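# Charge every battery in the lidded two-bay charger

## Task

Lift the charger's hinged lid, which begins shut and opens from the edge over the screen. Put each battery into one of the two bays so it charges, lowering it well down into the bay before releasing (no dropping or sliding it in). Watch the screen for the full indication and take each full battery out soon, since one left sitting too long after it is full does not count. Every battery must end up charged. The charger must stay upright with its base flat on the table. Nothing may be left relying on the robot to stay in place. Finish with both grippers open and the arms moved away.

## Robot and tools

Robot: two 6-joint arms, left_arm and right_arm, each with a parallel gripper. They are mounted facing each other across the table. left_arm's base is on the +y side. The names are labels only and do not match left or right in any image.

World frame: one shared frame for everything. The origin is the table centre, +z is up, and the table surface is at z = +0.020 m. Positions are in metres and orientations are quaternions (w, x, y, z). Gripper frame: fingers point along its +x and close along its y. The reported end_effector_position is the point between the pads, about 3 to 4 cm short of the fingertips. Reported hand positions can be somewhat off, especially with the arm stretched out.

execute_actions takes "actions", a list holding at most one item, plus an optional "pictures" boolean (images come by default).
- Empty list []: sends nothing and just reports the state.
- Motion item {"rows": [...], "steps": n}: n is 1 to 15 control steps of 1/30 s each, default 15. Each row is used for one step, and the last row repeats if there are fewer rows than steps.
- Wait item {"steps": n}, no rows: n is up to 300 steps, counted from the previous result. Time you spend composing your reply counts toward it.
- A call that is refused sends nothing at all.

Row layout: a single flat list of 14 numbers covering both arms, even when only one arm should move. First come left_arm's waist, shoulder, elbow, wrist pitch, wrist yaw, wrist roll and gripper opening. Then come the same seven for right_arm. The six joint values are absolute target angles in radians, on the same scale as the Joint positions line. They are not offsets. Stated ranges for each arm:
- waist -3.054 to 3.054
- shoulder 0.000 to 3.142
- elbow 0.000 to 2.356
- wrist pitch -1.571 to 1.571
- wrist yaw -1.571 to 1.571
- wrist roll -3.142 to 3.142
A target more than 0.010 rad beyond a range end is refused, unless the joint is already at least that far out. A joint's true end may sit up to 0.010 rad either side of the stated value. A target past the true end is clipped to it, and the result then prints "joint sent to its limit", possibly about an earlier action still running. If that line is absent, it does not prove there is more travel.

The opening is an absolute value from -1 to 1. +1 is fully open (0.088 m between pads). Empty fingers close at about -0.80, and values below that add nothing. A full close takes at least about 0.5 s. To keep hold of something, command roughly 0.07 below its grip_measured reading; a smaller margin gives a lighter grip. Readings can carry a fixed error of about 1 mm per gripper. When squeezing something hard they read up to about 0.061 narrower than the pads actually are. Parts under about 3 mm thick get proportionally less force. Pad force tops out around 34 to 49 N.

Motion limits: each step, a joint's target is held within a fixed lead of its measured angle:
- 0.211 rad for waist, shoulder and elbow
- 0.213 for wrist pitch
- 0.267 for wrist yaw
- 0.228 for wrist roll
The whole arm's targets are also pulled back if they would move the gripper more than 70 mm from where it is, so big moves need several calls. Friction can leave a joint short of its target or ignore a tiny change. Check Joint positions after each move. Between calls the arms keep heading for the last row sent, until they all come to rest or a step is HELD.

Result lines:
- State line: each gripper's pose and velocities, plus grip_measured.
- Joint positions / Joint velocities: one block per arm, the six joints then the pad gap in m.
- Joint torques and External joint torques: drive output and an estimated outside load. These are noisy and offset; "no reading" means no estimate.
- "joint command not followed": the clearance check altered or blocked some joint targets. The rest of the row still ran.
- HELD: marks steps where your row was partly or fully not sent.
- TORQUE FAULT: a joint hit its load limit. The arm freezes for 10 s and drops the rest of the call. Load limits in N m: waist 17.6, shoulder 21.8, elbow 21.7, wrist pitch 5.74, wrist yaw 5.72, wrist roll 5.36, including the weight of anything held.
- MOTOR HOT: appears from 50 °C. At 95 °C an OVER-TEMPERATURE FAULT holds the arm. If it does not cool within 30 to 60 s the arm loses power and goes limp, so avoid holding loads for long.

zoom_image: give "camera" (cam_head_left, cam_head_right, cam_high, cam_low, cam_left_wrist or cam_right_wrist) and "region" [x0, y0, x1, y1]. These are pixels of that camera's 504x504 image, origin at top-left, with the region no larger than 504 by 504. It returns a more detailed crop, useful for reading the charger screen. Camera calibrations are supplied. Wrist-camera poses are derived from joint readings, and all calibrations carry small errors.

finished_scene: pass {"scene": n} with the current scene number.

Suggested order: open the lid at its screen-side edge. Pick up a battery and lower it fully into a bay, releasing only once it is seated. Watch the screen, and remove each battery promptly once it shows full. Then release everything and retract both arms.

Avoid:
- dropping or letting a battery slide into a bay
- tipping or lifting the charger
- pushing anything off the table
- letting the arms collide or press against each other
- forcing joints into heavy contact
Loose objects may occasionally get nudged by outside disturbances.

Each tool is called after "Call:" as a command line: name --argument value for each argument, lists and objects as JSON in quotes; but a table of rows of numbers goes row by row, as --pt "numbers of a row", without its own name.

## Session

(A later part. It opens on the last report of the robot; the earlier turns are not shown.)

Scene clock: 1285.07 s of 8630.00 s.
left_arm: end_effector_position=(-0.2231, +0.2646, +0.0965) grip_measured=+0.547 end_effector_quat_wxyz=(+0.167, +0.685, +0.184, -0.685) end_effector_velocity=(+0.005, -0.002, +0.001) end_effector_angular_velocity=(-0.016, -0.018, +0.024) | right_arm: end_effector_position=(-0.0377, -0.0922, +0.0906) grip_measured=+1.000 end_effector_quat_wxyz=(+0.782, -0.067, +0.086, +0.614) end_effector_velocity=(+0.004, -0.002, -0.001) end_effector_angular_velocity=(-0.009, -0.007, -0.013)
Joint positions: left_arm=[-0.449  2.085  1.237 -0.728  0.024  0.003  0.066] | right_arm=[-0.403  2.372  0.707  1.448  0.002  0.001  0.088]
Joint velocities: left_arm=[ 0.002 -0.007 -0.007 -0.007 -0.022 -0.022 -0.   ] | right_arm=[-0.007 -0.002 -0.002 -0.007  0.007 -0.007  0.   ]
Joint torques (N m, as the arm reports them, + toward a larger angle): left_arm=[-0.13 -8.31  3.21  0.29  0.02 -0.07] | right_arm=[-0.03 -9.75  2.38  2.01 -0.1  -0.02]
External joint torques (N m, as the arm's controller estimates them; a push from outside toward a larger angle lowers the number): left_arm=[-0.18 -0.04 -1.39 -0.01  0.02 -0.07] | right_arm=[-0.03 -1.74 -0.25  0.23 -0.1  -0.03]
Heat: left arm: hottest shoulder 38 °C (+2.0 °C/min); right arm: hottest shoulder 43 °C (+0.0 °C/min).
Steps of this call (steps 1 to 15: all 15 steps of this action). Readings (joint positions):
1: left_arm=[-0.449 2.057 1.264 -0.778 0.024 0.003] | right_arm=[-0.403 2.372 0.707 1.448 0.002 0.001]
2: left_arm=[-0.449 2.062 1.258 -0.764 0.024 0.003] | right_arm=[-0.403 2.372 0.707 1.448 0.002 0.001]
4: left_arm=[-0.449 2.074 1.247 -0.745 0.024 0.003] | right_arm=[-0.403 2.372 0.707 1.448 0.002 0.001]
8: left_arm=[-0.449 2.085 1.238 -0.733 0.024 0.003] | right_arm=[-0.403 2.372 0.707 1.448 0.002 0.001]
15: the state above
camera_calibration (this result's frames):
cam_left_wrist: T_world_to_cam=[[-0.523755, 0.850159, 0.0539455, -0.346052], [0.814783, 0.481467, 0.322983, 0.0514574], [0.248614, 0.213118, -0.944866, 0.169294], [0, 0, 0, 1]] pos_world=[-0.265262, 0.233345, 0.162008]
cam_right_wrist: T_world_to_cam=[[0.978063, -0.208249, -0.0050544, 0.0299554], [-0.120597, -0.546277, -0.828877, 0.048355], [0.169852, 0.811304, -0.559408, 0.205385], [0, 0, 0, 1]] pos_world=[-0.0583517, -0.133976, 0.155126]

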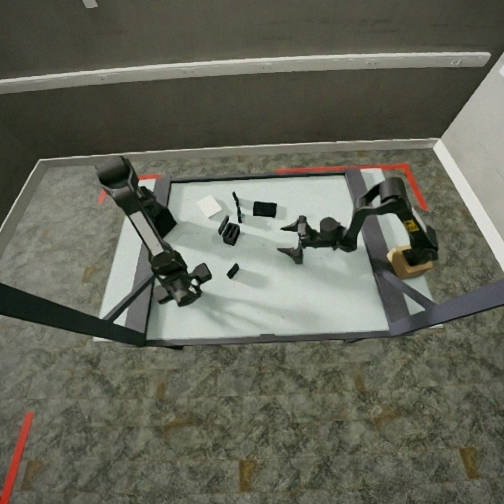

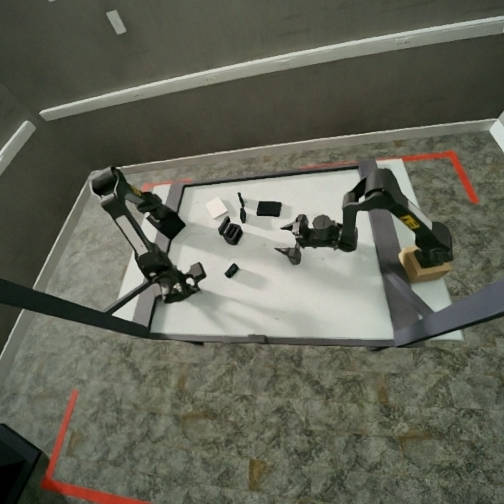

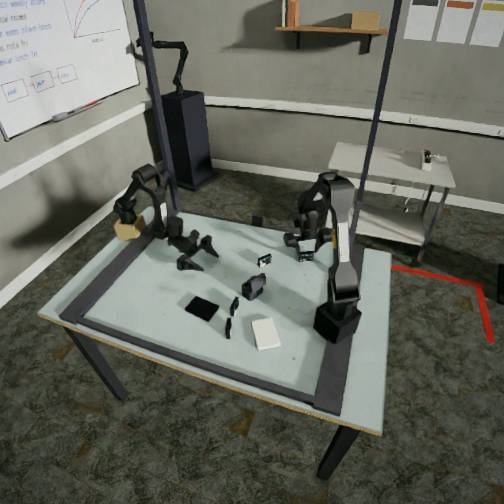

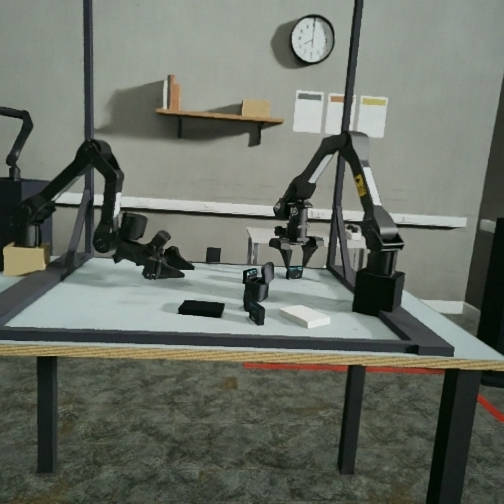

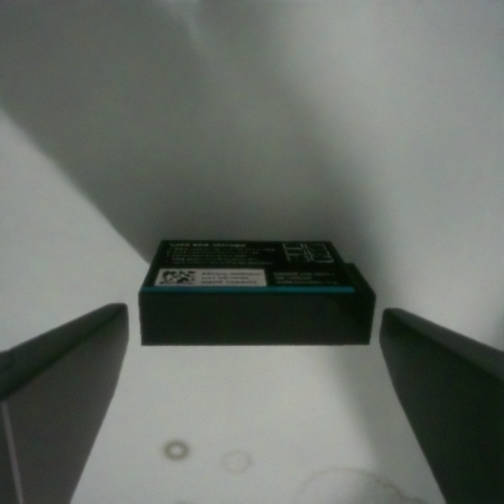

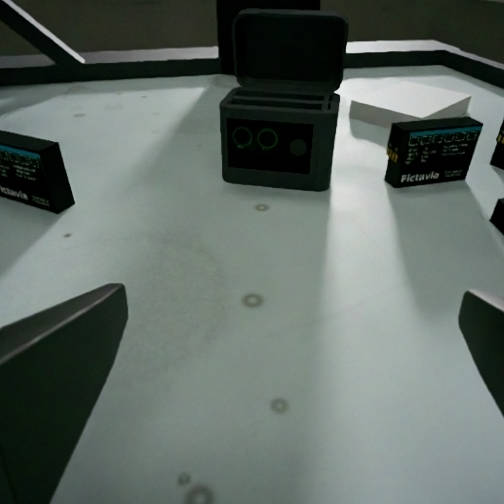

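Good. Close, lift, swing.

Call:
execute_actions --actions '[{"rows":[[-0.45,2.096,1.233,-0.726,0.026,0,0.48,-0.403,2.36,0.7,1.45,0,0,1],[-0.45,2.096,1.233,-0.726,0.026,0,0.43,-0.403,2.36,0.7,1.45,0,0,1],[-0.45,2.096,1.233,-0.726,0.026,0,0.4,-0.403,2.36,0.7,1.45,0,0,1],[-0.45,2.096,1.233,-0.726,0.026,0,0.37,-0.403,2.36,0.7,1.45,0,0,1],[-0.45,2.096,1.233,-0.726,0.026,0,0.34,-0.403,2.36,0.7,1.45,0,0,1],[-0.45,2.096,1.233,-0.726,0.026,0,0.31,-0.403,2.36,0.7,1.45,0,0,1],[-0.45,2.096,1.233,-0.726,0.026,0,0.28,-0.403,2.36,0.7,1.45,0,0,1],[-0.45,2.096,1.233,-0.726,0.026,0,0.25,-0.403,2.36,0.7,1.45,0,0,1],[-0.45,2.096,1.233,-0.726,0.026,0,0.225,-0.403,2.36,0.7,1.45,0,0,1]],"steps":14}]' --pictures false

Call:
execute_actions --actions '[{"rows":[[-0.45,2.066,1.247,-0.735,0.026,0,0.225,-0.403,2.36,0.7,1.45,0,0,1],[-0.45,2.058,1.253,-0.748,0.026,0,0.225,-0.403,2.36,0.7,1.45,0,0,1],[-0.45,2.046,1.26,-0.766,0.026,0,0.225,-0.403,2.36,0.7,1.45,0,0,1],[-0.45,2.032,1.268,-0.788,0.026,0,0.225,-0.403,2.36,0.7,1.45,0,0,1],[-0.45,2.016,1.276,-0.812,0.026,0,0.225,-0.403,2.36,0.7,1.45,0,0,1],[-0.45,2.0,1.284,-0.836,0.026,0,0.225,-0.403,2.36,0.7,1.45,0,0,1],[-0.44,1.984,1.292,-0.86,0.026,0,0.225,-0.403,2.36,0.7,1.45,0,0,1],[-0.42,1.968,1.3,-0.884,0.026,0,0.225,-0.403,2.36,0.7,1.45,0,0,1],[-0.39,1.952,1.308,-0.908,0.026,0,0.225,-0.403,2.36,0.7,1.45,0,0,1],[-0.35,1.938,1.316,-0.93,0.026,0,0.225,-0.403,2.36,0.7,1.45,0,0,1],[-0.31,1.926,1.324,-0.95,0.026,0,0.225,-0.403,2.36,0.7,1.45,0,0,1],[-0.27,1.916,1.33,-0.966,0.026,0,0.225,-0.403,2.36,0.7,1.45,0,0,1],[-0.23,1.91,1.335,-0.977,0.026,0,0.225,-0.403,2.36,0.7,1.45,0,0,1],[-0.19,1.91,1.335,-0.977,0.026,0,0.225,-0.403,2.36,0.7,1.45,0,0,1],[-0.15,1.91,1.335,-0.977,0.026,0,0.225,-0.403,2.36,0.7,1.45,0,0,1]],"steps":15}]' --pictures false

Call:
execute_actions --actions '[{"rows":[[-0.11,1.91,1.335,-0.977,0.026,0.03,0.225,-0.403,2.36,0.7,1.45,0,0,1],[-0.07,1.91,1.335,-0.977,0.026,0.06,0.225,-0.403,2.36,0.7,1.45,0,0,1],[-0.03,1.91,1.335,-0.977,0.026,0.09,0.225,-0.403,2.36,0.7,1.45,0,0,1],[0.01,1.91,1.335,-0.977,0.026,0.12,0.225,-0.403,2.36,0.7,1.45,0,0,1],[0.05,1.91,1.335,-0.977,0.026,0.15,0.225,-0.403,2.36,0.7,1.45,0,0,1],[0.09,1.91,1.335,-0.977,0.026,0.18,0.225,-0.403,2.36,0.7,1.45,0,0,1],[0.13,1.91,1.335,-0.977,0.026,0.2,0.225,-0.403,2.36,0.7,1.45,0,0,1],[0.17,1.91,1.335,-0.977,0.026,0.2,0.225,-0.403,2.36,0.7,1.45,0,0,1],[0.21,1.91,1.335,-0.977,0.026,0.2,0.225,-0.403,2.36,0.7,1.45,0,0,1],[0.25,1.91,1.335,-0.977,0.026,0.2,0.225,-0.403,2.36,0.7,1.45,0,0,1],[0.29,1.91,1.335,-0.977,0.026,0.2,0.225,-0.403,2.36,0.7,1.45,0,0,1],[0.325,1.91,1.335,-0.977,0.026,0.2,0.225,-0.403,2.36,0.7,1.45,0,0,1],[0.355,1.91,1.335,-0.977,0.026,0.2,0.225,-0.403,2.36,0.7,1.45,0,0,1],[0.38,1.91,1.335,-0.977,0.026,0.2,0.225,-0.403,2.36,0.7,1.45,0,0,1],[0.395,1.91,1.335,-0.977,0.026,0.2,0.225,-0.403,2.36,0.7,1.45,0,0,1]],"steps":15}]' --pictures false

Call:
execute_actions --actions '[{"steps":12}]'

Scene clock: 1296.87 s of 8630.00 s.
left_arm: end_effector_position=(-0.2232, +0.2645, +0.0965) grip_measured=+0.292 end_effector_quat_wxyz=(+0.167, +0.684, +0.184, -0.685) end_effector_velocity=(-0.004, -0.002, +0.000) end_effector_angular_velocity=(-0.017, +0.015, +0.019) | right_arm: end_effector_position=(-0.0377, -0.0922, +0.0906) grip_measured=+1.000 end_effector_quat_wxyz=(+0.782, -0.067, +0.086, +0.614) end_effector_velocity=(-0.003, -0.002, -0.009) end_effector_angular_velocity=(-0.028, +0.019, +0.017)
Joint positions: left_arm=[-0.449  2.085  1.237 -0.727  0.024  0.003  0.053] | right_arm=[-0.403  2.372  0.707  1.448  0.002  0.001  0.088]
Joint velocities: left_arm=[-0.002 -0.002 -0.002  0.022 -0.007 -0.022 -0.   ] | right_arm=[-0.002  0.007 -0.002 -0.022 -0.022  0.007  0.   ]
Joint torques (N m, as the arm reports them, + toward a larger angle): left_arm=[-0.01 -8.25  3.07  0.31  0.05 -0.05] | right_arm=[-0.03 -9.75  2.38  2.01 -0.1  -0.02]
External joint torques (N m, as the arm's controller estimates them; a push from outside toward a larger angle lowers the number): left_arm=[-0.08  0.1  -1.64 -0.03  0.06 -0.05] | right_arm=[-0.06 -1.88 -0.18  0.27 -0.1  -0.03]
Heat: left arm: hottest shoulder 37 °C (+0.0 °C/min); right arm: hottest shoulder 43 °C (+0.0 °C/min).
Steps of this call (steps 1 to 15: the robot went on to your last target; steps 16 to 340: nothing new was sent; steps 341 to 354: all 14 steps of this action). Readings (joint positions):
341: left_arm=[-0.449 2.085 1.237 -0.727 0.024 0.003] | right_arm=[-0.403 2.372 0.707 1.448 0.002 0.001]
342: left_arm=[-0.449 2.085 1.237 -0.727 0.024 0.003] | right_arm=[-0.403 2.372 0.707 1.448 0.002 0.001]
344: left_arm=[-0.449 2.085 1.237 -0.727 0.024 0.003] | right_arm=[-0.403 2.372 0.707 1.448 0.002 0.001]
348: left_arm=[-0.449 2.085 1.237 -0.727 0.024 0.003] | right_arm=[-0.403 2.372 0.707 1.448 0.002 0.001]
354: the state above

Scene clock: 1297.37 s of 8630.00 s.
left_arm: end_effector_position=(-0.1819, +0.2109, +0.1684) grip_measured=+0.292 end_effector_quat_wxyz=(+0.233, +0.656, +0.249, -0.673) end_effector_velocity=(+0.278, -0.360, +0.104) end_effector_angular_velocity=(-0.136, +0.105, +1.285) | right_arm: end_effector_position=(-0.0377, -0.0922, +0.0906) grip_measured=+1.000 end_effector_quat_wxyz=(+0.782, -0.067, +0.086, +0.614) end_effector_velocity=(+0.002, -0.001, +0.001) end_effector_angular_velocity=(-0.008, -0.022, -0.005)
Joint positions: left_arm=[-0.255  1.93   1.326 -0.953  0.03   0.003  0.053] | right_arm=[-0.403  2.372  0.707  1.448  0.002  0.001  0.088]
Joint velocities: left_arm=[ 1.277 -0.222  0.129 -0.183 -0.037 -0.007 -0.   ] | right_arm=[-0.002 -0.007 -0.002 -0.007  0.007 -0.022  0.   ]
Joint torques (N m, as the arm reports them, + toward a larger angle): left_arm=[ 0.41 -9.3   4.14 -0.02 -0.15 -0.06] | right_arm=[-0.03 -9.75  2.38  2.02 -0.11 -0.02]
External joint torques (N m, as the arm's controller estimates them; a push from outside toward a larger angle lowers the number): left_arm=[ 0.41 -2.49 -0.25 -0.21 -0.15 -0.06] | right_arm=[-0.06 -1.76 -0.24  0.25 -0.1  -0.03]
Heat: left arm: hottest shoulder 37 °C (+0.0 °C/min); right arm: hottest shoulder 43 °C (+0.0 °C/min).
Steps of this call (steps 1 to 15: all 15 steps of this action). Readings (joint positions):
1: left_arm=[-0.449 2.085 1.237 -0.727 0.024 0.003] | right_arm=[-0.403 2.372 0.707 1.448 0.002 0.001]
2: left_arm=[-0.449 2.084 1.239 -0.731 0.024 0.003] | right_arm=[-0.403 2.372 0.707 1.448 0.002 0.001]
4: left_arm=[-0.449 2.079 1.245 -0.752 0.024 0.003] | right_arm=[-0.403 2.372 0.707 1.448 0.002 0.001]
8: left_arm=[-0.447 2.034 1.267 -0.830 0.025 0.003] | right_arm=[-0.403 2.372 0.707 1.448 0.002 0.001]
15: the state above

Scene clock: 1297.87 s of 8630.00 s.
left_arm: end_effector_position=(-0.0105, +0.0992, +0.1725) grip_measured=+0.292 end_effector_quat_wxyz=(+0.364, +0.596, +0.373, -0.611) end_effector_velocity=(+0.305, -0.093, +0.000) end_effector_angular_velocity=(-0.018, -0.033, +0.860) | right_arm: end_effector_position=(-0.0377, -0.0922, +0.0906) grip_measured=+1.000 end_effector_quat_wxyz=(+0.782, -0.067, +0.086, +0.614) end_effector_velocity=(-0.002, +0.000, +0.002) end_effector_angular_velocity=(+0.003, -0.018, +0.024)
Joint positions: left_arm=[ 0.335  1.921  1.332 -0.975  0.025  0.193  0.053] | right_arm=[-0.403  2.372  0.707  1.448  0.002  0.001  0.088]
Joint velocities: left_arm=[ 0.896 -0.002 -0.002  0.007 -0.037  0.037 -0.   ] | right_arm=[-0.002 -0.002 -0.002  0.007 -0.022 -0.022  0.   ]
Joint torques (N m, as the arm reports them, + toward a larger angle): left_arm=[ -1.31 -10.2    4.53   0.07   0.07   0.16] | right_arm=[-0.04 -9.76  2.38  2.01 -0.1  -0.02]
External joint torques (N m, as the arm's controller estimates them; a push from outside toward a larger angle lowers the number): left_arm=[ 0.02 -2.25 -0.7  -0.22 -0.08  0.14] | right_arm=[-0.06 -1.76 -0.23  0.23 -0.09 -0.03]
Heat: left arm: hottest shoulder 37 °C (+0.0 °C/min); right arm: hottest shoulder 43 °C (+0.0 °C/min).
Steps of this call (steps 1 to 15: all 15 steps of this action). Readings (joint positions):
1: left_arm=[-0.213 1.924 1.330 -0.959 0.029 0.005] | right_arm=[-0.403 2.372 0.707 1.448 0.002 0.001]
2: left_arm=[-0.171 1.922 1.332 -0.963 0.028 0.017] | right_arm=[-0.403 2.372 0.707 1.448 0.002 0.001]
4: left_arm=[-0.089 1.921 1.332 -0.970 0.027 0.058] | right_arm=[-0.403 2.372 0.707 1.448 0.002 0.001]
8: left_arm=[0.069 1.921 1.332 -0.974 0.027 0.155] | right_arm=[-0.403 2.372 0.707 1.448 0.002 0.001]
15: the state above

Scene clock: 1298.27 s of 8630.00 s.
left_arm: end_effector_position=(+0.0103, +0.0940, +0.1725) grip_measured=+0.292 end_effector_quat_wxyz=(+0.381, +0.585, +0.390, -0.600) end_effector_velocity=(+0.001, +0.002, +0.000) end_effector_angular_velocity=(+0.006, -0.009, +0.020) | right_arm: end_effector_position=(-0.0377, -0.0922, +0.0906) grip_measured=+1.000 end_effector_quat_wxyz=(+0.782, -0.067, +0.086, +0.614) end_effector_velocity=(+0.002, -0.001, +0.001) end_effector_angular_velocity=(-0.004, -0.005, +0.001)
Joint positions: left_arm=[ 0.396  1.921  1.332 -0.976  0.024  0.197  0.053] | right_arm=[-0.403  2.372  0.707  1.448  0.002  0.001  0.088]
Joint velocities: left_arm=[-0.002 -0.002 -0.002 -0.007 -0.007 -0.022  0.   ] | right_arm=[-0.007 -0.007 -0.002 -0.007 -0.007 -0.007  0.   ]
Joint torques (N m, as the arm reports them, + toward a larger angle): left_arm=[  0.02 -10.43   4.7    0.2    0.08   0.16] | right_arm=[-0.03 -9.75  2.38  2.02 -0.11 -0.02]
External joint torques (N m, as the arm's controller estimates them; a push from outside toward a larger angle lowers the number): left_arm=[ 0.02 -2.59 -0.59 -0.14  0.06  0.16] | right_arm=[ 0.01 -1.78 -0.22  0.25 -0.11 -0.03]
Heat: left arm: hottest shoulder 38 °C (+1.0 °C/min); right arm: hottest shoulder 43 °C (+0.0 °C/min).
Steps of this call (steps 1 to 12: the robot went on to your last target). Readings (joint positions):
1: left_arm=[0.361 1.921 1.332 -0.975 0.024 0.194] | right_arm=[-0.403 2.372 0.707 1.448 0.002 0.001]
2: left_arm=[0.380 1.921 1.332 -0.975 0.022 0.194] | right_arm=[-0.403 2.372 0.707 1.448 0.002 0.001]
4: left_arm=[0.396 1.921 1.332 -0.976 0.022 0.195] | right_arm=[-0.403 2.372 0.707 1.448 0.002 0.001]
8: left_arm=[0.396 1.921 1.332 -0.976 0.024 0.197] | right_arm=[-0.403 2.372 0.707 1.448 0.002 0.001]
12: the state above
camera_calibration (this result's frames):
cam_left_wrist: T_world_to_cam=[[-0.932058, 0.358392, 0.0531367, -0.0323047], [0.356657, 0.881792, 0.308606, -0.11157], [0.0637465, 0.306591, -0.949704, 0.213346], [0, 0, 0, 1]] pos_world=[-0.00391782, 0.0445491, 0.238763]
cam_right_wrist: T_world_to_cam=[[0.978063, -0.208249, -0.0050544, 0.0299554], [-0.120597, -0.546277, -0.828877, 0.048355], [0.169852, 0.811304, -0.559408, 0.205385], [0, 0, 0, 1]] pos_world=[-0.0583517, -0.133976, 0.155126]

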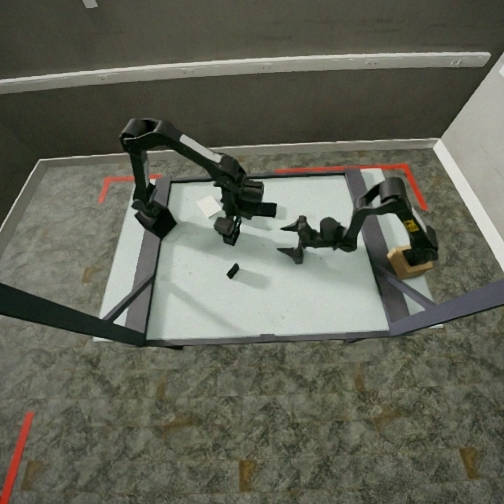

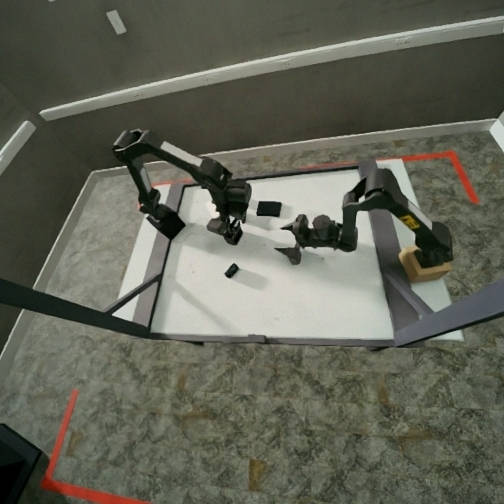

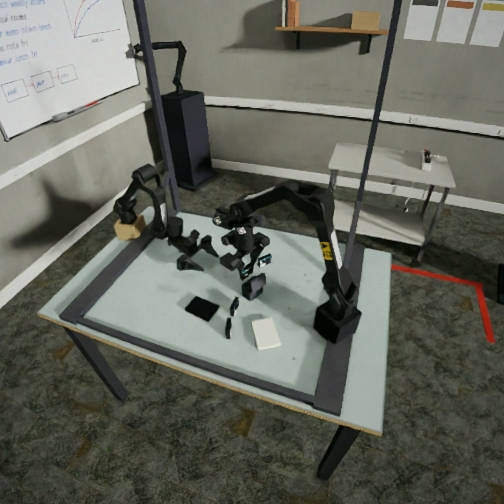

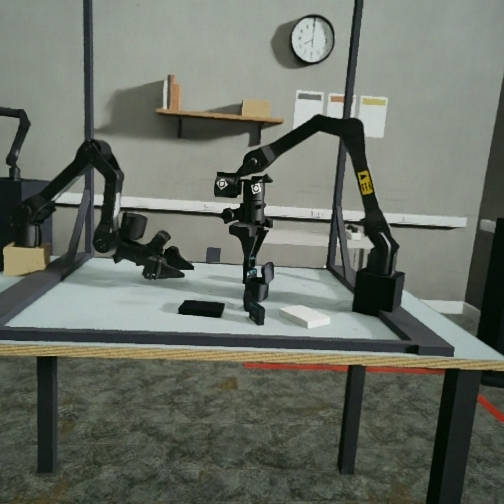

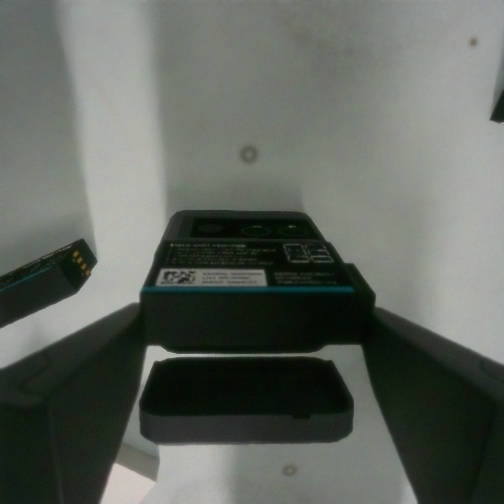

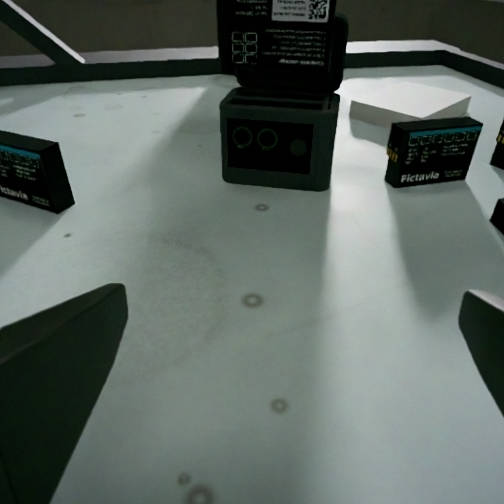

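Call:
execute_actions --actions '[{"rows":[[0.398,1.9,1.315,-0.97,0.026,0.205,0.225,-0.403,2.36,0.7,1.45,0,0,1],[0.398,1.89,1.295,-0.96,0.026,0.205,0.225,-0.403,2.36,0.7,1.45,0,0,1],[0.398,1.88,1.275,-0.95,0.026,0.205,0.225,-0.403,2.36,0.7,1.45,0,0,1],[0.398,1.872,1.255,-0.938,0.026,0.205,0.225,-0.403,2.36,0.7,1.45,0,0,1],[0.398,1.872,1.24,-0.926,0.026,0.205,0.225,-0.403,2.36,0.7,1.45,0,0,1],[0.398,1.872,1.23,-0.918,0.026,0.205,0.225,-0.403,2.36,0.7,1.45,0,0,1],[0.398,1.872,1.224,-0.914,0.026,0.205,0.225,-0.403,2.36,0.7,1.45,0,0,1],[0.398,1.872,1.224,-0.914,0.026,0.205,0.225,-0.403,2.36,0.7,1.45,0,0,1],[0.398,1.9,1.223,-0.912,0.026,0.205,0.225,-0.403,2.36,0.7,1.45,0,0,1],[0.398,1.905,1.218,-0.903,0.026,0.205,0.225,-0.403,2.36,0.7,1.45,0,0,1],[0.398,1.91,1.213,-0.894,0.026,0.205,0.225,-0.403,2.36,0.7,1.45,0,0,1],[0.398,1.915,1.209,-0.885,0.026,0.205,0.225,-0.403,2.36,0.7,1.45,0,0,1],[0.398,1.919,1.205,-0.878,0.026,0.205,0.225,-0.403,2.36,0.7,1.45,0,0,1]],"steps":15}]' --pictures false

Call:
execute_actions --actions '[{"steps":12}]'

Call:
zoom_image --camera "cam_left_wrist" --region '[135, 215, 255, 305]'

Call:
zoom_image --camera "cam_left_wrist" --region '[255, 215, 375, 305]'

Scene clock: 1307.30 s of 8630.00 s.
left_arm: end_effector_position=(+0.0138, +0.1096, +0.1516) grip_measured=+0.292 end_effector_quat_wxyz=(+0.378, +0.588, +0.391, -0.599) end_effector_velocity=(+0.005, +0.020, -0.046) end_effector_angular_velocity=(+0.110, -0.032, -0.010) | right_arm: end_effector_position=(-0.0377, -0.0922, +0.0906) grip_measured=+1.000 end_effector_quat_wxyz=(+0.782, -0.067, +0.086, +0.614) end_effector_velocity=(+0.004, -0.003, -0.002) end_effector_angular_velocity=(-0.017, -0.020, -0.010)
Joint positions: left_arm=[ 0.396  1.902  1.216 -0.887  0.024  0.201  0.053] | right_arm=[-0.403  2.372  0.707  1.448  0.002  0.001  0.088]
Joint velocities: left_arm=[-0.002  0.09  -0.076  0.051 -0.007  0.007 -0.   ] | right_arm=[-0.007 -0.002 -0.007 -0.007  0.007 -0.022  0.   ]
Joint torques (N m, as the arm reports them, + toward a larger angle): left_arm=[ 0.22 -7.47  3.38  0.26  0.11  0.15] | right_arm=[-0.03 -9.75  2.38  2.01 -0.1  -0.02]
External joint torques (N m, as the arm's controller estimates them; a push from outside toward a larger angle lowers the number): left_arm=[ 0.22  0.16 -1.67 -0.03  0.09  0.15] | right_arm=[ 0.02 -1.76 -0.22  0.23 -0.11 -0.03]
Heat: left arm: hottest shoulder 38 °C (+1.0 °C/min); right arm: hottest shoulder 43 °C (+0.0 °C/min).
Steps of this call (steps 1 to 30: the robot went on to your last target; steps 31 to 256: nothing new was sent; steps 257 to 271: all 15 steps of this action). Readings (joint positions):
257: left_arm=[0.396 1.921 1.331 -0.976 0.024 0.197] | right_arm=[-0.403 2.372 0.707 1.448 0.002 0.001]
258: left_arm=[0.396 1.919 1.326 -0.971 0.024 0.199] | right_arm=[-0.403 2.372 0.707 1.448 0.002 0.001]
260: left_arm=[0.396 1.907 1.301 -0.957 0.024 0.200] | right_arm=[-0.403 2.372 0.707 1.448 0.002 0.001]
264: left_arm=[0.396 1.890 1.247 -0.929 0.024 0.201] | right_arm=[-0.403 2.372 0.707 1.448 0.002 0.001]
271: the state above

Scene clock: 1307.70 s of 8630.00 s.
left_arm: end_effector_position=(+0.0141, +0.1107, +0.1480) grip_measured=+0.292 end_effector_quat_wxyz=(+0.376, +0.590, +0.392, -0.597) end_effector_velocity=(+0.003, +0.003, -0.001) end_effector_angular_velocity=(+0.008, -0.024, +0.019) | right_arm: end_effector_position=(-0.0377, -0.0922, +0.0906) grip_measured=+1.000 end_effector_quat_wxyz=(+0.782, -0.067, +0.086, +0.614) end_effector_velocity=(-0.005, -0.000, -0.003) end_effector_angular_velocity=(-0.012, +0.001, +0.025)
Joint positions: left_arm=[ 0.396  1.909  1.209 -0.88   0.024  0.201  0.053] | right_arm=[-0.403  2.372  0.707  1.448  0.002  0.001  0.088]
Joint velocities: left_arm=[-0.002 -0.002 -0.007 -0.007 -0.022 -0.022 -0.   ] | right_arm=[ 0.002  0.002 -0.002 -0.007 -0.022 -0.007  0.   ]
Joint torques (N m, as the arm reports them, + toward a larger angle): left_arm=[ 0.21 -7.48  3.53  0.31  0.11  0.19] | right_arm=[-0.03 -9.75  2.38  2.02 -0.11 -0.02]
External joint torques (N m, as the arm's controller estimates them; a push from outside toward a larger angle lowers the number): left_arm=[ 0.2   0.   -1.49  0.    0.09  0.19] | right_arm=[-0.05 -1.81 -0.22  0.25 -0.1  -0.03]
Heat: left arm: hottest shoulder 38 °C (+1.0 °C/min); right arm: hottest shoulder 43 °C (+0.0 °C/min).
Steps of this call (steps 1 to 12: the robot went on to your last target). Readings (joint positions):
1: left_arm=[0.396 1.905 1.213 -0.885 0.024 0.201] | right_arm=[-0.403 2.372 0.707 1.448 0.002 0.001]
2: left_arm=[0.396 1.907 1.212 -0.884 0.024 0.201] | right_arm=[-0.403 2.372 0.707 1.448 0.002 0.001]
4: left_arm=[0.396 1.909 1.210 -0.882 0.024 0.201] | right_arm=[-0.403 2.372 0.707 1.448 0.002 0.001]
8: left_arm=[0.396 1.909 1.209 -0.880 0.024 0.201] | right_arm=[-0.403 2.372 0.707 1.448 0.002 0.001]
12: the state above
camera_calibration (this result's frames):
cam_left_wrist: T_world_to_cam=[[-0.930437, 0.362269, 0.0552188, -0.0342568], [0.360053, 0.87571, 0.321704, -0.121334], [0.0681877, 0.319207, -0.945229, 0.18256], [0, 0, 0, 1]] pos_world=[-0.000635536, 0.0603891, 0.213486]
cam_right_wrist: T_world_to_cam=[[0.978063, -0.208249, -0.0050544, 0.0299554], [-0.120597, -0.546277, -0.828877, 0.048355], [0.169852, 0.811304, -0.559408, 0.205385], [0, 0, 0, 1]] pos_world=[-0.0583517, -0.133976, 0.155126]

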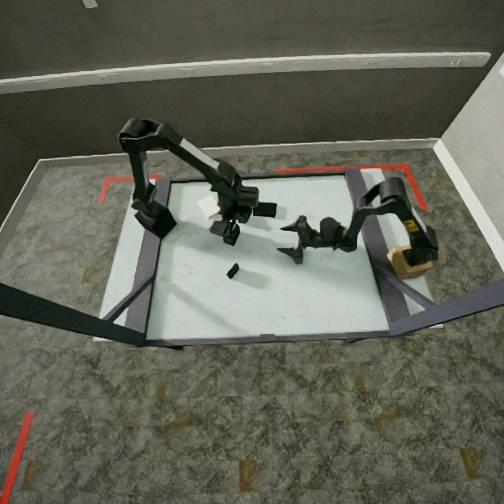

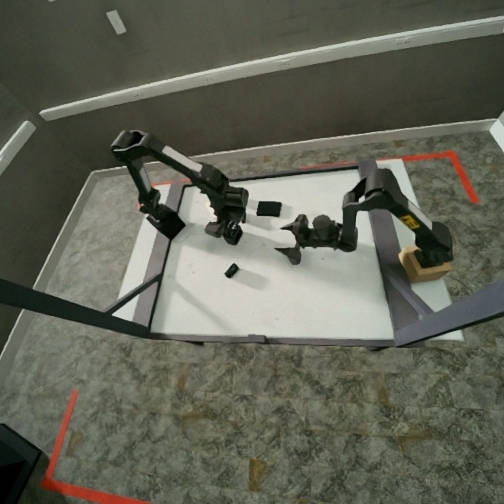

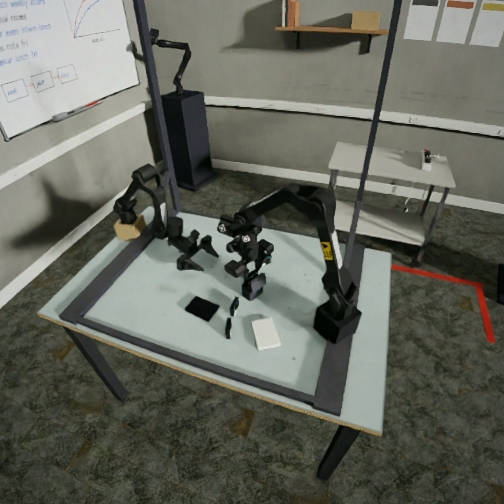

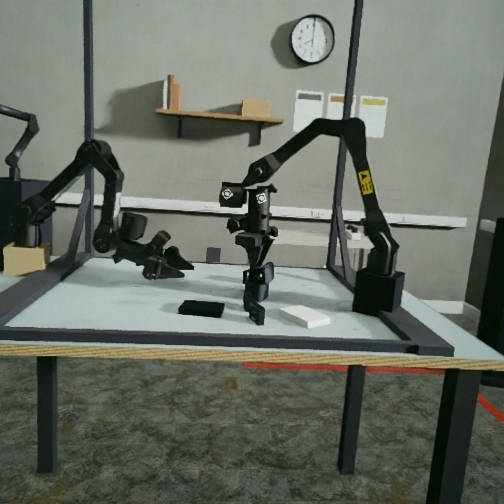

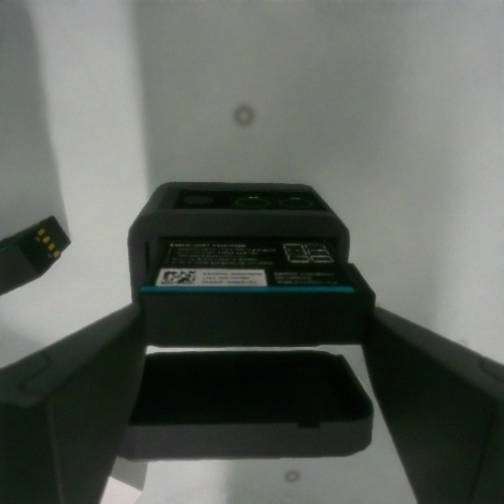

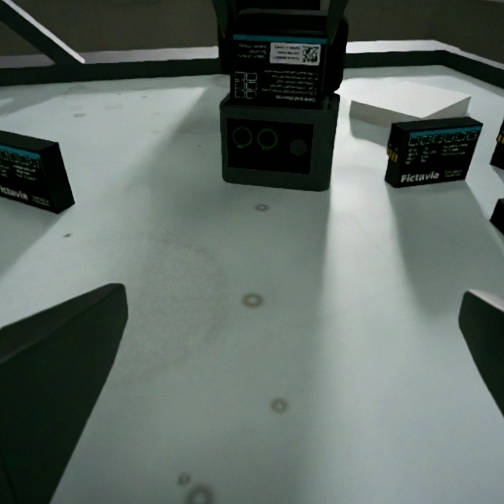

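Region (135, 215, 255, 305) of cam_left_wrist's 504x504 image, scaled by 4.200, with more detail than that image has; it fills the top 378 rows of this view, and the rest is white.

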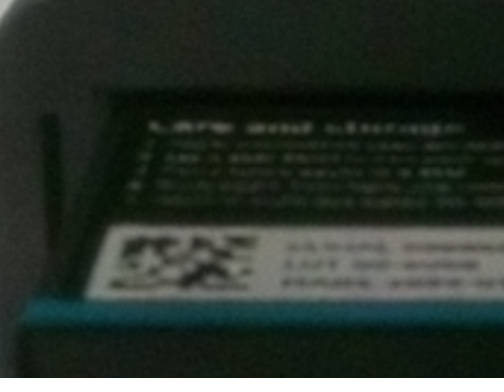

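Region (255, 215, 375, 305) of cam_left_wrist's 504x504 image, scaled by 4.200, with more detail than that image has; it fills the top 378 rows of this view, and the rest is white.

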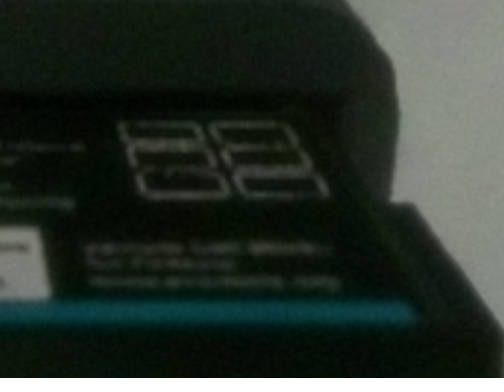

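Call:
execute_actions --actions '[{"rows":[[0.398,1.9215,1.203,-0.874,0.026,0.208,0.225,-0.403,2.36,0.7,1.45,0,0,1],[0.398,1.923,1.2015,-0.871,0.026,0.208,0.225,-0.403,2.36,0.7,1.45,0,0,1],[0.398,1.9245,1.2,-0.868,0.026,0.208,0.225,-0.403,2.36,0.7,1.45,0,0,1],[0.398,1.926,1.1985,-0.865,0.026,0.208,0.225,-0.403,2.36,0.7,1.45,0,0,1],[0.398,1.9275,1.197,-0.862,0.026,0.208,0.225,-0.403,2.36,0.7,1.45,0,0,1],[0.398,1.929,1.1955,-0.859,0.026,0.208,0.225,-0.403,2.36,0.7,1.45,0,0,1],[0.398,1.9305,1.194,-0.856,0.026,0.208,0.225,-0.403,2.36,0.7,1.45,0,0,1],[0.398,1.932,1.1925,-0.853,0.026,0.208,0.225,-0.403,2.36,0.7,1.45,0,0,1],[0.398,1.9335,1.191,-0.85,0.026,0.208,0.225,-0.403,2.36,0.7,1.45,0,0,1],[0.398,1.935,1.1895,-0.847,0.026,0.208,0.225,-0.403,2.36,0.7,1.45,0,0,1],[0.398,1.9365,1.188,-0.844,0.026,0.208,0.225,-0.403,2.36,0.7,1.45,0,0,1],[0.398,1.938,1.187,-0.842,0.026,0.208,0.225,-0.403,2.36,0.7,1.45,0,0,1]],"steps":15}]'

Call:
zoom_image --camera "cam_left_wrist" --region '[120, 200, 380, 310]'

Scene clock: 1313.30 s of 8630.00 s.
left_arm: end_effector_position=(+0.0140, +0.1103, +0.1388) grip_measured=+0.292 end_effector_quat_wxyz=(+0.375, +0.590, +0.392, -0.598) end_effector_velocity=(+0.002, +0.009, -0.009) end_effector_angular_velocity=(+0.039, -0.016, +0.005) | right_arm: end_effector_position=(-0.0377, -0.0922, +0.0906) grip_measured=+1.000 end_effector_quat_wxyz=(+0.782, -0.067, +0.086, +0.614) end_effector_velocity=(-0.003, -0.002, -0.005) end_effector_angular_velocity=(-0.030, -0.010, +0.024)
Joint positions: left_arm=[ 0.396  1.926  1.193 -0.846  0.024  0.204  0.053] | right_arm=[-0.403  2.372  0.707  1.448  0.002  0.001  0.088]
Joint velocities: left_arm=[-0.002  0.017 -0.017 -0.007 -0.007 -0.007 -0.   ] | right_arm=[-0.002 -0.002 -0.007 -0.022 -0.022 -0.022  0.   ]
Joint torques (N m, as the arm reports them, + toward a larger angle): left_arm=[ 0.3  -7.49  3.37  0.32  0.11  0.14] | right_arm=[-0.03 -9.76  2.37  2.01 -0.1  -0.02]
External joint torques (N m, as the arm's controller estimates them; a push from outside toward a larger angle lowers the number): left_arm=[ 0.3   0.18 -1.66  0.01  0.09  0.14] | right_arm=[-0.04 -1.84 -0.18  0.26 -0.1  -0.03]
Heat: left arm: hottest shoulder 38 °C (+2.0 °C/min); right arm: hottest shoulder 43 °C (+0.0 °C/min).
Steps of this call (steps 1 to 15: the robot went on to your last target; steps 16 to 153: nothing new was sent; steps 154 to 168: all 15 steps of this action). Readings (joint positions):
154: left_arm=[0.396 1.909 1.209 -0.879 0.024 0.202] | right_arm=[-0.403 2.372 0.707 1.448 0.002 0.001]
155: left_arm=[0.396 1.909 1.209 -0.877 0.024 0.203] | right_arm=[-0.403 2.372 0.707 1.448 0.002 0.001]
157: left_arm=[0.396 1.911 1.207 -0.872 0.024 0.204] | right_arm=[-0.403 2.372 0.707 1.448 0.002 0.001]
161: left_arm=[0.396 1.917 1.202 -0.862 0.024 0.204] | right_arm=[-0.403 2.372 0.707 1.448 0.002 0.001]
168: the state above
camera_calibration (this result's frames):
cam_left_wrist: T_world_to_cam=[[-0.929464, 0.364754, 0.0552317, -0.0339746], [0.362401, 0.874764, 0.321642, -0.117898], [0.0690055, 0.31897, -0.945249, 0.174036], [0, 0, 0, 1]] pos_world=[-0.000861101, 0.0600134, 0.204305]
cam_right_wrist: T_world_to_cam=[[0.978063, -0.208249, -0.0050544, 0.0299554], [-0.120597, -0.546277, -0.828877, 0.048355], [0.169852, 0.811304, -0.559408, 0.205385], [0, 0, 0, 1]] pos_world=[-0.0583517, -0.133976, 0.155126]

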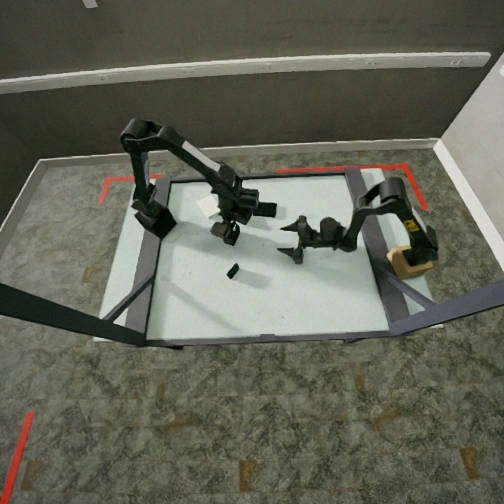

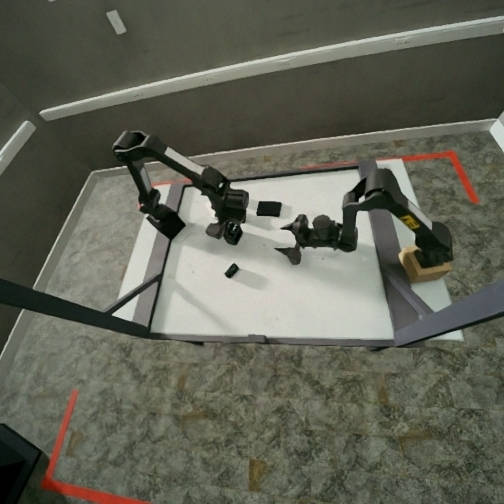

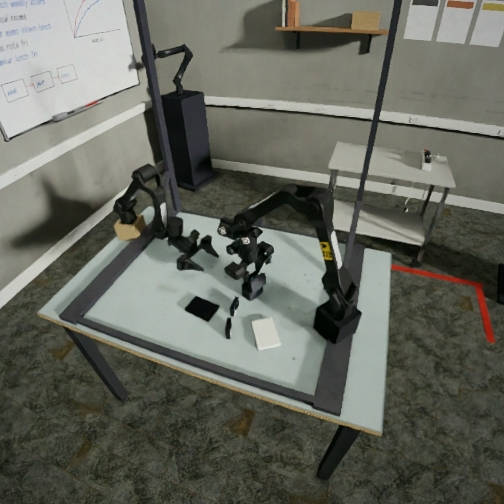

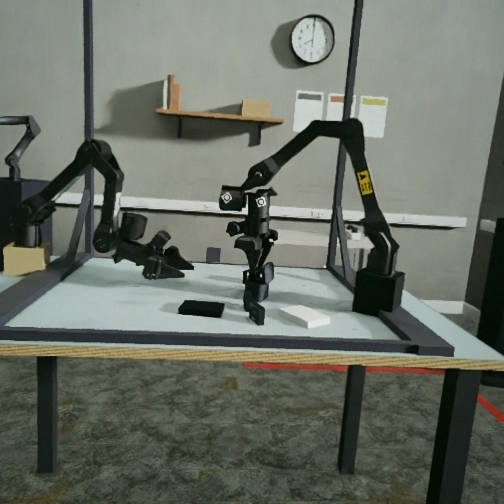

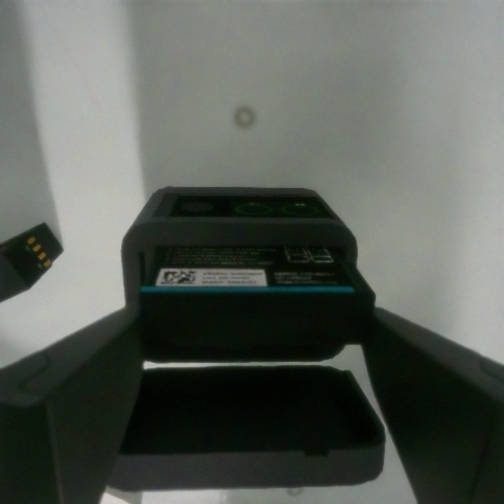

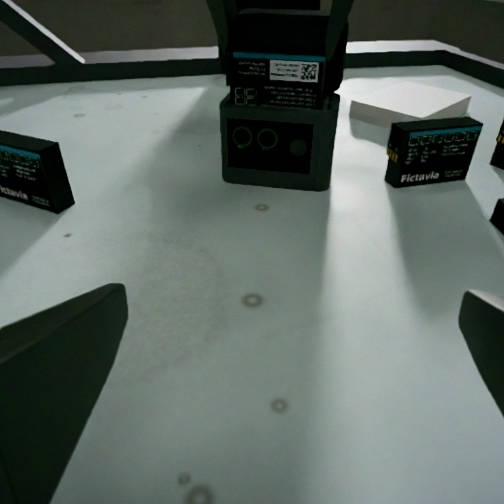

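Region (120, 200, 380, 310) of cam_left_wrist's 504x504 image, scaled by 1.938, with more detail than that image has; it fills the top 213 rows of this view, and the rest is white.

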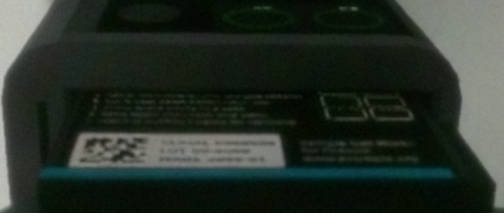

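Call:
execute_actions --actions '[{"rows":[[0.4,1.939,1.186,-0.84,0.026,0.208,0.225,-0.403,2.36,0.7,1.45,0,0,1],[0.4015,1.941,1.1845,-0.8365,0.026,0.208,0.225,-0.403,2.36,0.7,1.45,0,0,1],[0.4015,1.943,1.1826,-0.8326,0.026,0.208,0.225,-0.403,2.36,0.7,1.45,0,0,1],[0.4015,1.945,1.1808,-0.829,0.026,0.208,0.225,-0.403,2.36,0.7,1.45,0,0,1],[0.4015,1.947,1.179,-0.825,0.026,0.208,0.225,-0.403,2.36,0.7,1.45,0,0,1],[0.4015,1.949,1.1773,-0.8213,0.026,0.208,0.225,-0.403,2.36,0.7,1.45,0,0,1],[0.4015,1.951,1.1756,-0.8176,0.026,0.208,0.225,-0.403,2.36,0.7,1.45,0,0,1],[0.4015,1.953,1.1738,-0.8138,0.026,0.208,0.225,-0.403,2.36,0.7,1.45,0,0,1],[0.4015,1.955,1.172,-0.81,0.026,0.208,0.225,-0.403,2.36,0.7,1.45,0,0,1],[0.4015,1.957,1.1703,-0.8063,0.026,0.208,0.225,-0.403,2.36,0.7,1.45,0,0,1],[0.4015,1.959,1.1685,-0.8025,0.026,0.208,0.225,-0.403,2.36,0.7,1.45,0,0,1],[0.4015,1.961,1.1668,-0.7988,0.026,0.208,0.225,-0.403,2.36,0.7,1.45,0,0,1],[0.4015,1.963,1.165,-0.795,0.026,0.208,0.225,-0.403,2.36,0.7,1.45,0,0,1]],"steps":15}]' --pictures false

Scene clock: 1319.30 s of 8630.00 s.
left_arm: end_effector_position=(+0.0145, +0.1098, +0.1267) grip_measured=+0.292 end_effector_quat_wxyz=(+0.376, +0.590, +0.392, -0.597) end_effector_velocity=(+0.001, +0.007, -0.018) end_effector_angular_velocity=(+0.033, +0.000, +0.010) | right_arm: end_effector_position=(-0.0377, -0.0922, +0.0906) grip_measured=+1.000 end_effector_quat_wxyz=(+0.782, -0.067, +0.086, +0.614) end_effector_velocity=(-0.000, -0.002, -0.006) end_effector_angular_velocity=(-0.031, -0.013, +0.009)
Joint positions: left_arm=[ 0.398  1.95   1.172 -0.801  0.024  0.205  0.053] | right_arm=[-0.403  2.372  0.707  1.448  0.002  0.001  0.088]
Joint velocities: left_arm=[ 0.002  0.037 -0.032  0.037  0.007 -0.007 -0.   ] | right_arm=[-0.002  0.002 -0.002 -0.022 -0.007 -0.022  0.   ]
Joint torques (N m, as the arm reports them, + toward a larger angle): left_arm=[ 0.42 -7.64  3.42  0.3   0.07  0.18] | right_arm=[-0.03 -9.75  2.38  2.01 -0.11 -0.02]
External joint torques (N m, as the arm's controller estimates them; a push from outside toward a larger angle lowers the number): left_arm=[ 0.39  0.1  -1.51 -0.02  0.05  0.18] | right_arm=[-0.06 -1.88 -0.18  0.27 -0.1  -0.03]
Heat: left arm: hottest shoulder 37 °C (+1.0 °C/min); right arm: hottest shoulder 43 °C (+0.0 °C/min).
Steps of this call (steps 1 to 15: the robot went on to your last target; steps 16 to 165: nothing new was sent; steps 166 to 180: all 15 steps of this action). Readings (joint positions):
166: left_arm=[0.396 1.927 1.192 -0.843 0.024 0.205] | right_arm=[-0.403 2.372 0.707 1.448 0.002 0.001]
167: left_arm=[0.396 1.927 1.191 -0.842 0.024 0.205] | right_arm=[-0.403 2.372 0.707 1.448 0.002 0.001]
169: left_arm=[0.397 1.929 1.190 -0.838 0.024 0.205] | right_arm=[-0.403 2.372 0.707 1.448 0.002 0.001]
173: left_arm=[0.398 1.936 1.183 -0.824 0.024 0.205] | right_arm=[-0.403 2.372 0.707 1.448 0.002 0.001]
180: the state above


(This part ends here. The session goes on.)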